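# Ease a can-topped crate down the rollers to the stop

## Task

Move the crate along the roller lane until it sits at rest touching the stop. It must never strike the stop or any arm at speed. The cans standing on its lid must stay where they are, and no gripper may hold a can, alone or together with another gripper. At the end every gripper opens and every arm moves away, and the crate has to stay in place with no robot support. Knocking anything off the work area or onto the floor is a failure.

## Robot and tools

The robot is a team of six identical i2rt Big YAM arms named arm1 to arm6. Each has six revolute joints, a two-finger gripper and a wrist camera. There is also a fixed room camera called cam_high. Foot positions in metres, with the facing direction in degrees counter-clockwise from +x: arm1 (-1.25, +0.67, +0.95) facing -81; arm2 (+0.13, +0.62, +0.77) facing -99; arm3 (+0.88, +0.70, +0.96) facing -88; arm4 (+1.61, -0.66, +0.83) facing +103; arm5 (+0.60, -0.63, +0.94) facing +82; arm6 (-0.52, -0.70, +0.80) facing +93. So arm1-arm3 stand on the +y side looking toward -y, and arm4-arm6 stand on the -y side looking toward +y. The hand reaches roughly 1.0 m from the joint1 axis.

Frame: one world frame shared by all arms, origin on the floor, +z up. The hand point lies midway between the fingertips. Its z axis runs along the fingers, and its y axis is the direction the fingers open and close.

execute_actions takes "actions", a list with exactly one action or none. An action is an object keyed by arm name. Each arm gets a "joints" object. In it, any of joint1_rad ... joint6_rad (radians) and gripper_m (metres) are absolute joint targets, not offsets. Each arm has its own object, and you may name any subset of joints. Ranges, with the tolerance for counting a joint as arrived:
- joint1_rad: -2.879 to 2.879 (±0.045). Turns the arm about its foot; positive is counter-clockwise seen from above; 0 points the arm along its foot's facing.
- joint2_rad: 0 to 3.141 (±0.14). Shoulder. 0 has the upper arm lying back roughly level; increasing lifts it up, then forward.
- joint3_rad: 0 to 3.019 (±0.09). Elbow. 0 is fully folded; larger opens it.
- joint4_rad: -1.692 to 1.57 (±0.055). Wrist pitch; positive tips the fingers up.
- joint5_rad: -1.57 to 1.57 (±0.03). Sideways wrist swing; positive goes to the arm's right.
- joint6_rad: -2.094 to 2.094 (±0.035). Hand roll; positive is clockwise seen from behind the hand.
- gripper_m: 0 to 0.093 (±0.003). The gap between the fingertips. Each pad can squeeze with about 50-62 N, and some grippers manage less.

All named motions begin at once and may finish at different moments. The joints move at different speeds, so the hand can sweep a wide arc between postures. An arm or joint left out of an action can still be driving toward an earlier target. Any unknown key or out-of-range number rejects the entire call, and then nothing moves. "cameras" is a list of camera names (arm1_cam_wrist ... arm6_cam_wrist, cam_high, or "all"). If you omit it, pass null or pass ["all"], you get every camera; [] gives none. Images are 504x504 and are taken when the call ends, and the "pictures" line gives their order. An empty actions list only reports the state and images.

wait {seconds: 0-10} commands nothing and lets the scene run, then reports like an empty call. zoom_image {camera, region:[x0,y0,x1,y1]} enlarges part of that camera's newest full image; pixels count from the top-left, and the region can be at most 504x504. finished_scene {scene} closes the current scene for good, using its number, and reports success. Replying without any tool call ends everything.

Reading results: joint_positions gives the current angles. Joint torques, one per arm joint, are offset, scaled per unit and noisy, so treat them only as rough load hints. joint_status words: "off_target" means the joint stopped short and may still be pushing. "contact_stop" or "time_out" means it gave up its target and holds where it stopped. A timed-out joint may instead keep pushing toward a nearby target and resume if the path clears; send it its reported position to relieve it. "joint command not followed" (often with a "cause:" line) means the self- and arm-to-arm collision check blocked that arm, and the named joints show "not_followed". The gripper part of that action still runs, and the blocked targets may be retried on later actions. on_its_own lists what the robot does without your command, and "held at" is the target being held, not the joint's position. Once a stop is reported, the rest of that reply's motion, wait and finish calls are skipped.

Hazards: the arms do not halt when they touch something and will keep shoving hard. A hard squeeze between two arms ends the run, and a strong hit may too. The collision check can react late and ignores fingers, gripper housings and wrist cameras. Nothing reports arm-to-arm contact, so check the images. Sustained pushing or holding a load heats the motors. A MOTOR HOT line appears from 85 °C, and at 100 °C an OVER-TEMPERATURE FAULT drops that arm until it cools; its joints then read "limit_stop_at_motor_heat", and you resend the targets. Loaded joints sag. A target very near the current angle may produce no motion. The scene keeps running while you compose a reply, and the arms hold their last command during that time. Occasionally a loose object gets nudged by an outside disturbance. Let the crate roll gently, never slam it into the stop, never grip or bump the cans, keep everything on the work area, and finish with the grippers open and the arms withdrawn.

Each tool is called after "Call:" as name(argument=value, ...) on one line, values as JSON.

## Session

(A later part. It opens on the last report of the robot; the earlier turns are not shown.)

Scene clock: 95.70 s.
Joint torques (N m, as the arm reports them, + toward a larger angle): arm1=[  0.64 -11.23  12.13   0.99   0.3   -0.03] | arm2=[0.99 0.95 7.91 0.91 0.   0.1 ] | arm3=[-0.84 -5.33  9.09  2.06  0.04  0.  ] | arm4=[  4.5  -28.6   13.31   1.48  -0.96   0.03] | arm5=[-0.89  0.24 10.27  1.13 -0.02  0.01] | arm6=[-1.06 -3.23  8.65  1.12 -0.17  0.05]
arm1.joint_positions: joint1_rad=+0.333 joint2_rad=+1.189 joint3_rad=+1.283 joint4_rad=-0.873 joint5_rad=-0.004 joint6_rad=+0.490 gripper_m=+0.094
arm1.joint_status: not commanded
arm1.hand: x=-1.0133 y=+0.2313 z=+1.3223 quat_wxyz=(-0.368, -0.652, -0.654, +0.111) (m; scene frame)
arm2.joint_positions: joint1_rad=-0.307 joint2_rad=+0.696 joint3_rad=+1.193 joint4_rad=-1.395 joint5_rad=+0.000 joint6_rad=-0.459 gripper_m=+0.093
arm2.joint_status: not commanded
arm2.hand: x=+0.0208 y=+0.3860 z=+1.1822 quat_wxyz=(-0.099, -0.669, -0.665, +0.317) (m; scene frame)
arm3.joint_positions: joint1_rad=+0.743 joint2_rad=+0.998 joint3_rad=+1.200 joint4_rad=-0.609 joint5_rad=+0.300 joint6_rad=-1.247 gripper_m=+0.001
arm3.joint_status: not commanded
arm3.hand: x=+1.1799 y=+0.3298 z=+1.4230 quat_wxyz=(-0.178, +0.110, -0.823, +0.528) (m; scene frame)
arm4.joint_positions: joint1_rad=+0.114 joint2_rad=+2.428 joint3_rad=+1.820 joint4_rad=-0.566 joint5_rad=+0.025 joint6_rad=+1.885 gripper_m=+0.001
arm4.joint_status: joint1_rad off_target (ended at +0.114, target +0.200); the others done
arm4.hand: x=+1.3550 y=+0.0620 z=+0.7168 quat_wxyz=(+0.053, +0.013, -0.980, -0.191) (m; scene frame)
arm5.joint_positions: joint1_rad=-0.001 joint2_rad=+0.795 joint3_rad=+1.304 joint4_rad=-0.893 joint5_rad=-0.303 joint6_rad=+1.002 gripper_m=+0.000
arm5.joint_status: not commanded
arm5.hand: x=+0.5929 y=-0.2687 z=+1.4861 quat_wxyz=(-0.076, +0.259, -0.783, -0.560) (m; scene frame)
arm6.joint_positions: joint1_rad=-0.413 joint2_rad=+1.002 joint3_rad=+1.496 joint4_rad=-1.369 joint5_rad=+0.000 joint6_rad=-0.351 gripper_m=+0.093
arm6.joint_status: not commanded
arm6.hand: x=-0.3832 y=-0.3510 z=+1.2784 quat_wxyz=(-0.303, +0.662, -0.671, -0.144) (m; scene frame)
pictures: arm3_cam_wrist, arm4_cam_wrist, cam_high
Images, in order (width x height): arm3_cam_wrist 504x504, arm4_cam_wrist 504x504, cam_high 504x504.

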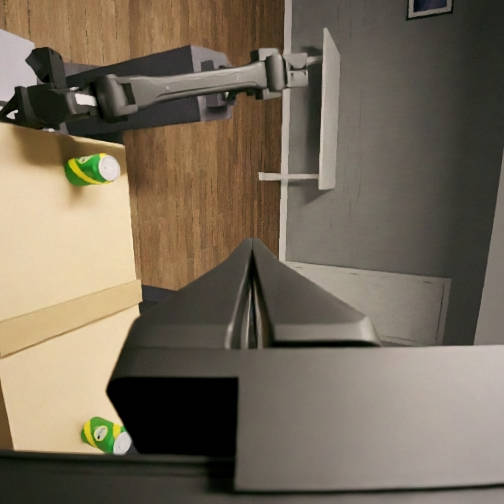

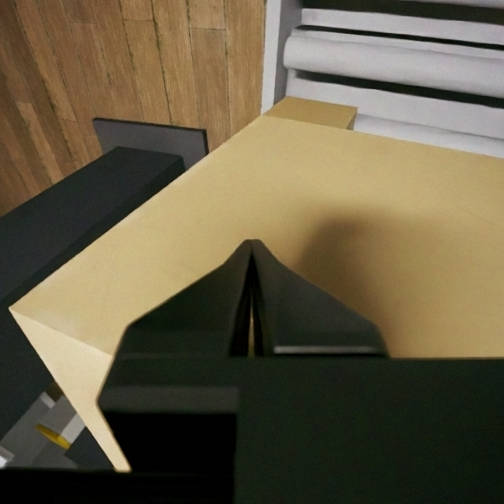

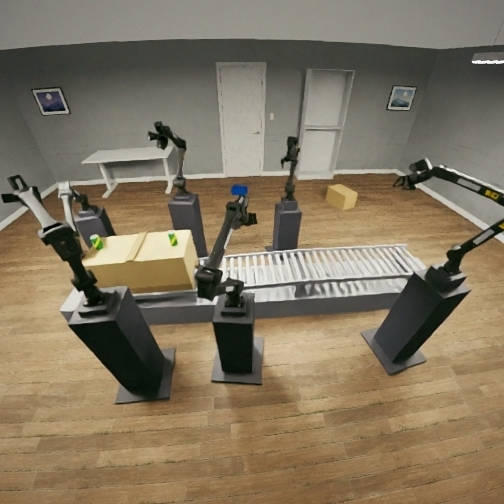

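Call:
execute_actions(actions=[{"arm4":{"joints":{"joint1_rad":0.12}}}], cameras=[])

Call:
execute_actions(actions=[{"arm4":{"joints":{"joint1_rad":0.06,"joint6_rad":1.8}}}], cameras=[])

Call:
execute_actions(actions=[{"arm4":{"joints":{"joint1_rad":0.0}}}], cameras=[])

Call:
execute_actions(actions=[{"arm4":{"joints":{"joint1_rad":-0.06}}}], cameras=["arm4_cam_wrist"])

Scene clock: 98.17 s.
Joint torques (N m, as the arm reports them, + toward a larger angle): arm1=[  0.63 -11.13  12.12   0.99   0.3   -0.03] | arm2=[1.   0.97 7.9  0.92 0.   0.1 ] | arm3=[-0.91 -5.3   9.08  2.04  0.04  0.  ] | arm4=[  4.3  -28.72  13.46   1.61  -1.02   0.03] | arm5=[-0.79  0.45 10.    1.09 -0.02  0.  ] | arm6=[-1.04 -3.1   8.68  1.12 -0.17  0.05]
arm1.joint_positions: joint1_rad=+0.333 joint2_rad=+1.189 joint3_rad=+1.283 joint4_rad=-0.873 joint5_rad=-0.004 joint6_rad=+0.490 gripper_m=+0.094
arm1.joint_status: not commanded
arm1.hand: x=-1.0133 y=+0.2313 z=+1.3223 quat_wxyz=(-0.368, -0.652, -0.654, +0.111) (m; scene frame)
arm2.joint_positions: joint1_rad=-0.307 joint2_rad=+0.696 joint3_rad=+1.193 joint4_rad=-1.395 joint5_rad=+0.000 joint6_rad=-0.459 gripper_m=+0.093
arm2.joint_status: not commanded
arm2.hand: x=+0.0208 y=+0.3860 z=+1.1822 quat_wxyz=(-0.099, -0.669, -0.665, +0.317) (m; scene frame)
arm3.joint_positions: joint1_rad=+0.743 joint2_rad=+0.998 joint3_rad=+1.200 joint4_rad=-0.609 joint5_rad=+0.300 joint6_rad=-1.247 gripper_m=+0.001
arm3.joint_status: not commanded
arm3.hand: x=+1.1799 y=+0.3298 z=+1.4230 quat_wxyz=(-0.178, +0.110, -0.823, +0.528) (m; scene frame)
arm4.joint_positions: joint1_rad=+0.038 joint2_rad=+2.425 joint3_rad=+1.820 joint4_rad=-0.566 joint5_rad=+0.026 joint6_rad=+1.885 gripper_m=+0.001
arm4.joint_status: joint1_rad off_target (ended at +0.038, target +0.120)
arm4.hand: x=+1.4104 y=+0.0799 z=+0.7185 quat_wxyz=(+0.045, -0.024, -0.980, -0.194) (m; scene frame)
arm5.joint_positions: joint1_rad=-0.001 joint2_rad=+0.795 joint3_rad=+1.304 joint4_rad=-0.893 joint5_rad=-0.303 joint6_rad=+1.002 gripper_m=+0.000
arm5.joint_status: not commanded
arm5.hand: x=+0.5929 y=-0.2687 z=+1.4861 quat_wxyz=(-0.076, +0.259, -0.783, -0.560) (m; scene frame)
arm6.joint_positions: joint1_rad=-0.413 joint2_rad=+1.002 joint3_rad=+1.496 joint4_rad=-1.369 joint5_rad=+0.000 joint6_rad=-0.351 gripper_m=+0.093
arm6.joint_status: not commanded
arm6.hand: x=-0.3832 y=-0.3510 z=+1.2784 quat_wxyz=(-0.303, +0.662, -0.671, -0.144) (m; scene frame)
pictures: none
No camera images: the call's "cameras" was empty. Leave "cameras" out to get every camera's image.

Scene clock: 99.70 s.
Joint torques (N m, as the arm reports them, + toward a larger angle): arm1=[  0.73 -11.21  12.13   1.     0.31  -0.03] | arm2=[1.03 0.94 7.91 0.91 0.   0.1 ] | arm3=[-0.94 -5.33  9.09  2.06  0.05  0.01] | arm4=[  3.45 -28.49  13.36   1.6   -1.    -0.1 ] | arm5=[-0.77  0.49 10.08  1.3   0.    0.01] | arm6=[-1.12 -3.13  8.65  1.15 -0.16  0.05]
arm1.joint_positions: joint1_rad=+0.333 joint2_rad=+1.189 joint3_rad=+1.283 joint4_rad=-0.873 joint5_rad=-0.004 joint6_rad=+0.490 gripper_m=+0.094
arm1.joint_status: not commanded
arm1.hand: x=-1.0133 y=+0.2313 z=+1.3223 quat_wxyz=(-0.368, -0.652, -0.654, +0.111) (m; scene frame)
arm2.joint_positions: joint1_rad=-0.307 joint2_rad=+0.696 joint3_rad=+1.193 joint4_rad=-1.395 joint5_rad=+0.000 joint6_rad=-0.459 gripper_m=+0.093
arm2.joint_status: not commanded
arm2.hand: x=+0.0208 y=+0.3860 z=+1.1822 quat_wxyz=(-0.099, -0.669, -0.665, +0.317) (m; scene frame)
arm3.joint_positions: joint1_rad=+0.743 joint2_rad=+0.998 joint3_rad=+1.200 joint4_rad=-0.609 joint5_rad=+0.300 joint6_rad=-1.247 gripper_m=+0.001
arm3.joint_status: not commanded
arm3.hand: x=+1.1799 y=+0.3298 z=+1.4230 quat_wxyz=(-0.178, +0.110, -0.823, +0.528) (m; scene frame)
arm4.joint_positions: joint1_rad=-0.018 joint2_rad=+2.423 joint3_rad=+1.820 joint4_rad=-0.566 joint5_rad=+0.026 joint6_rad=+1.793 gripper_m=+0.001
arm4.joint_status: joint1_rad off_target (ended at -0.018, target +0.060); the others done
arm4.hand: x=+1.4518 y=+0.0903 z=+0.7199 quat_wxyz=(+0.031, -0.007, -0.980, -0.198) (m; scene frame)
arm5.joint_positions: joint1_rad=-0.001 joint2_rad=+0.795 joint3_rad=+1.304 joint4_rad=-0.893 joint5_rad=-0.303 joint6_rad=+1.002 gripper_m=+0.000
arm5.joint_status: not commanded
arm5.hand: x=+0.5929 y=-0.2687 z=+1.4861 quat_wxyz=(-0.076, +0.259, -0.783, -0.560) (m; scene frame)
arm6.joint_positions: joint1_rad=-0.413 joint2_rad=+1.002 joint3_rad=+1.496 joint4_rad=-1.369 joint5_rad=+0.000 joint6_rad=-0.351 gripper_m=+0.093
arm6.joint_status: not commanded
arm6.hand: x=-0.3832 y=-0.3510 z=+1.2784 quat_wxyz=(-0.303, +0.662, -0.671, -0.144) (m; scene frame)
pictures: none
No camera images: the call's "cameras" was empty. Leave "cameras" out to get every camera's image.

Scene clock: 101.30 s.
Joint torques (N m, as the arm reports them, + toward a larger angle): arm1=[  0.62 -11.21  12.15   1.02   0.3   -0.04] | arm2=[1.   0.94 7.91 0.92 0.   0.1 ] | arm3=[-0.88 -5.35  9.09  2.05  0.05  0.01] | arm4=[  3.93 -27.78  13.42   1.87  -1.21  -0.08] | arm5=[-1.1   0.77 10.09  1.16  0.02  0.01] | arm6=[-1.04 -3.1   8.64  1.13 -0.17  0.05]
arm1.joint_positions: joint1_rad=+0.333 joint2_rad=+1.189 joint3_rad=+1.283 joint4_rad=-0.873 joint5_rad=-0.004 joint6_rad=+0.490 gripper_m=+0.094
arm1.joint_status: not commanded
arm1.hand: x=-1.0133 y=+0.2313 z=+1.3223 quat_wxyz=(-0.368, -0.652, -0.654, +0.111) (m; scene frame)
arm2.joint_positions: joint1_rad=-0.307 joint2_rad=+0.696 joint3_rad=+1.193 joint4_rad=-1.395 joint5_rad=+0.000 joint6_rad=-0.459 gripper_m=+0.093
arm2.joint_status: not commanded
arm2.hand: x=+0.0208 y=+0.3860 z=+1.1822 quat_wxyz=(-0.099, -0.669, -0.665, +0.317) (m; scene frame)
arm3.joint_positions: joint1_rad=+0.743 joint2_rad=+0.998 joint3_rad=+1.200 joint4_rad=-0.609 joint5_rad=+0.300 joint6_rad=-1.247 gripper_m=+0.001
arm3.joint_status: not commanded
arm3.hand: x=+1.1799 y=+0.3298 z=+1.4230 quat_wxyz=(-0.178, +0.110, -0.823, +0.528) (m; scene frame)
arm4.joint_positions: joint1_rad=-0.084 joint2_rad=+2.420 joint3_rad=+1.820 joint4_rad=-0.566 joint5_rad=+0.030 joint6_rad=+1.793 gripper_m=+0.001
arm4.joint_status: joint1_rad off_target (ended at -0.085, target +0.000)
arm4.hand: x=+1.5020 y=+0.1001 z=+0.7227 quat_wxyz=(+0.023, -0.039, -0.979, -0.201) (m; scene frame)
arm5.joint_positions: joint1_rad=-0.001 joint2_rad=+0.795 joint3_rad=+1.304 joint4_rad=-0.893 joint5_rad=-0.303 joint6_rad=+1.002 gripper_m=+0.000
arm5.joint_status: not commanded
arm5.hand: x=+0.5929 y=-0.2687 z=+1.4861 quat_wxyz=(-0.076, +0.259, -0.783, -0.560) (m; scene frame)
arm6.joint_positions: joint1_rad=-0.413 joint2_rad=+1.002 joint3_rad=+1.496 joint4_rad=-1.369 joint5_rad=+0.000 joint6_rad=-0.351 gripper_m=+0.093
arm6.joint_status: not commanded
arm6.hand: x=-0.3832 y=-0.3510 z=+1.2784 quat_wxyz=(-0.303, +0.662, -0.671, -0.144) (m; scene frame)
pictures: none
No camera images: the call's "cameras" was empty. Leave "cameras" out to get every camera's image.

Scene clock: 101.97 s.
Joint torques (N m, as the arm reports them, + toward a larger angle): arm1=[  0.69 -11.21  12.13   1.01   0.3   -0.03] | arm2=[1.01 0.98 7.91 0.91 0.   0.1 ] | arm3=[-0.89 -5.37  9.07  2.07  0.05  0.  ] | arm4=[  0.87 -28.98  13.43   1.45  -0.45  -0.09] | arm5=[-0.79  0.82 10.22  1.08 -0.04  0.01] | arm6=[-1.04 -3.05  8.64  1.1  -0.17  0.05]
arm1.joint_positions: joint1_rad=+0.333 joint2_rad=+1.189 joint3_rad=+1.283 joint4_rad=-0.873 joint5_rad=-0.004 joint6_rad=+0.490 gripper_m=+0.094
arm1.joint_status: not commanded
arm1.hand: x=-1.0133 y=+0.2313 z=+1.3223 quat_wxyz=(-0.368, -0.652, -0.654, +0.111) (m; scene frame)
arm2.joint_positions: joint1_rad=-0.307 joint2_rad=+0.696 joint3_rad=+1.193 joint4_rad=-1.395 joint5_rad=+0.000 joint6_rad=-0.459 gripper_m=+0.093
arm2.joint_status: not commanded
arm2.hand: x=+0.0208 y=+0.3860 z=+1.1822 quat_wxyz=(-0.099, -0.669, -0.665, +0.317) (m; scene frame)
arm3.joint_positions: joint1_rad=+0.743 joint2_rad=+0.998 joint3_rad=+1.200 joint4_rad=-0.609 joint5_rad=+0.300 joint6_rad=-1.247 gripper_m=+0.001
arm3.joint_status: not commanded
arm3.hand: x=+1.1799 y=+0.3298 z=+1.4230 quat_wxyz=(-0.178, +0.110, -0.823, +0.528) (m; scene frame)
arm4.joint_positions: joint1_rad=-0.094 joint2_rad=+2.420 joint3_rad=+1.820 joint4_rad=-0.566 joint5_rad=+0.014 joint6_rad=+1.793 gripper_m=+0.001
arm4.joint_status: all done
arm4.hand: x=+1.5066 y=+0.1007 z=+0.7226 quat_wxyz=(+0.030, -0.043, -0.978, -0.200) (m; scene frame)
arm5.joint_positions: joint1_rad=-0.001 joint2_rad=+0.795 joint3_rad=+1.304 joint4_rad=-0.893 joint5_rad=-0.303 joint6_rad=+1.002 gripper_m=+0.000
arm5.joint_status: not commanded
arm5.hand: x=+0.5929 y=-0.2687 z=+1.4861 quat_wxyz=(-0.076, +0.259, -0.783, -0.560) (m; scene frame)
arm6.joint_positions: joint1_rad=-0.413 joint2_rad=+1.002 joint3_rad=+1.496 joint4_rad=-1.369 joint5_rad=+0.000 joint6_rad=-0.351 gripper_m=+0.093
arm6.joint_status: not commanded
arm6.hand: x=-0.3832 y=-0.3510 z=+1.2784 quat_wxyz=(-0.303, +0.662, -0.671, -0.144) (m; scene frame)
pictures: arm4_cam_wrist
Images, in order (width x height): arm4_cam_wrist 504x504.

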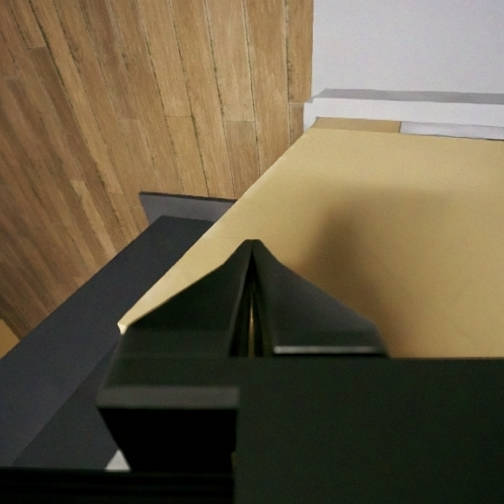

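Call:
execute_actions(actions=[{"arm4":{"joints":{"joint1_rad":-0.7,"joint2_rad":1.8}}}], cameras=["arm4_cam_wrist"])

Call:
finished_scene(scene=1)

Scene clock: 104.93 s.
Joint torques (N m, as the arm reports them, + toward a larger angle): arm1=[  0.61 -11.22  12.12   1.01   0.3   -0.03] | arm2=[1.03 0.94 7.91 0.91 0.   0.1 ] | arm3=[-0.87 -5.32  9.09  2.05  0.05  0.01] | arm4=[ -1.36 -21.76  12.42   2.43   0.1   -0.12] | arm5=[-0.78  0.63 10.15  1.12 -0.03  0.02] | arm6=[-1.07 -3.13  8.63  1.15 -0.16  0.05]
arm1.joint_positions: joint1_rad=+0.333 joint2_rad=+1.189 joint3_rad=+1.283 joint4_rad=-0.873 joint5_rad=-0.004 joint6_rad=+0.490 gripper_m=+0.094
arm1.joint_status: not commanded
arm1.hand: x=-1.0133 y=+0.2313 z=+1.3223 quat_wxyz=(-0.368, -0.652, -0.654, +0.111) (m; scene frame)
arm2.joint_positions: joint1_rad=-0.307 joint2_rad=+0.696 joint3_rad=+1.193 joint4_rad=-1.395 joint5_rad=+0.000 joint6_rad=-0.459 gripper_m=+0.093
arm2.joint_status: not commanded
arm2.hand: x=+0.0208 y=+0.3860 z=+1.1822 quat_wxyz=(-0.099, -0.669, -0.665, +0.317) (m; scene frame)
arm3.joint_positions: joint1_rad=+0.743 joint2_rad=+0.998 joint3_rad=+1.200 joint4_rad=-0.609 joint5_rad=+0.300 joint6_rad=-1.247 gripper_m=+0.001
arm3.joint_status: not commanded
arm3.hand: x=+1.1799 y=+0.3298 z=+1.4230 quat_wxyz=(-0.178, +0.110, -0.823, +0.528) (m; scene frame)
arm4.joint_positions: joint1_rad=-0.701 joint2_rad=+1.805 joint3_rad=+1.857 joint4_rad=-0.560 joint5_rad=-0.001 joint6_rad=+1.793 gripper_m=+0.001
arm4.joint_status: all done
arm4.hand: x=+1.9582 y=+0.0330 z=+1.2167 quat_wxyz=(-0.061, -0.292, -0.811, -0.503) (m; scene frame)
arm5.joint_positions: joint1_rad=-0.001 joint2_rad=+0.795 joint3_rad=+1.304 joint4_rad=-0.893 joint5_rad=-0.303 joint6_rad=+1.002 gripper_m=+0.000
arm5.joint_status: not commanded
arm5.hand: x=+0.5929 y=-0.2687 z=+1.4861 quat_wxyz=(-0.076, +0.259, -0.783, -0.560) (m; scene frame)
arm6.joint_positions: joint1_rad=-0.413 joint2_rad=+1.002 joint3_rad=+1.496 joint4_rad=-1.369 joint5_rad=+0.000 joint6_rad=-0.351 gripper_m=+0.093
arm6.joint_status: not commanded
arm6.hand: x=-0.3832 y=-0.3510 z=+1.2784 quat_wxyz=(-0.303, +0.662, -0.671, -0.144) (m; scene frame)
pictures: arm4_cam_wrist
Images, in order (width x height): arm4_cam_wrist 504x504.

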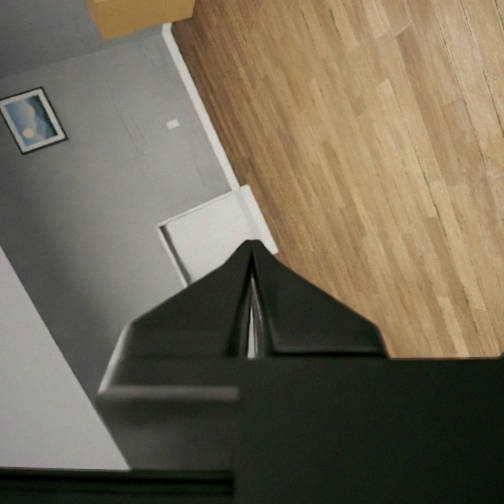

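The scene is finished: the task was done.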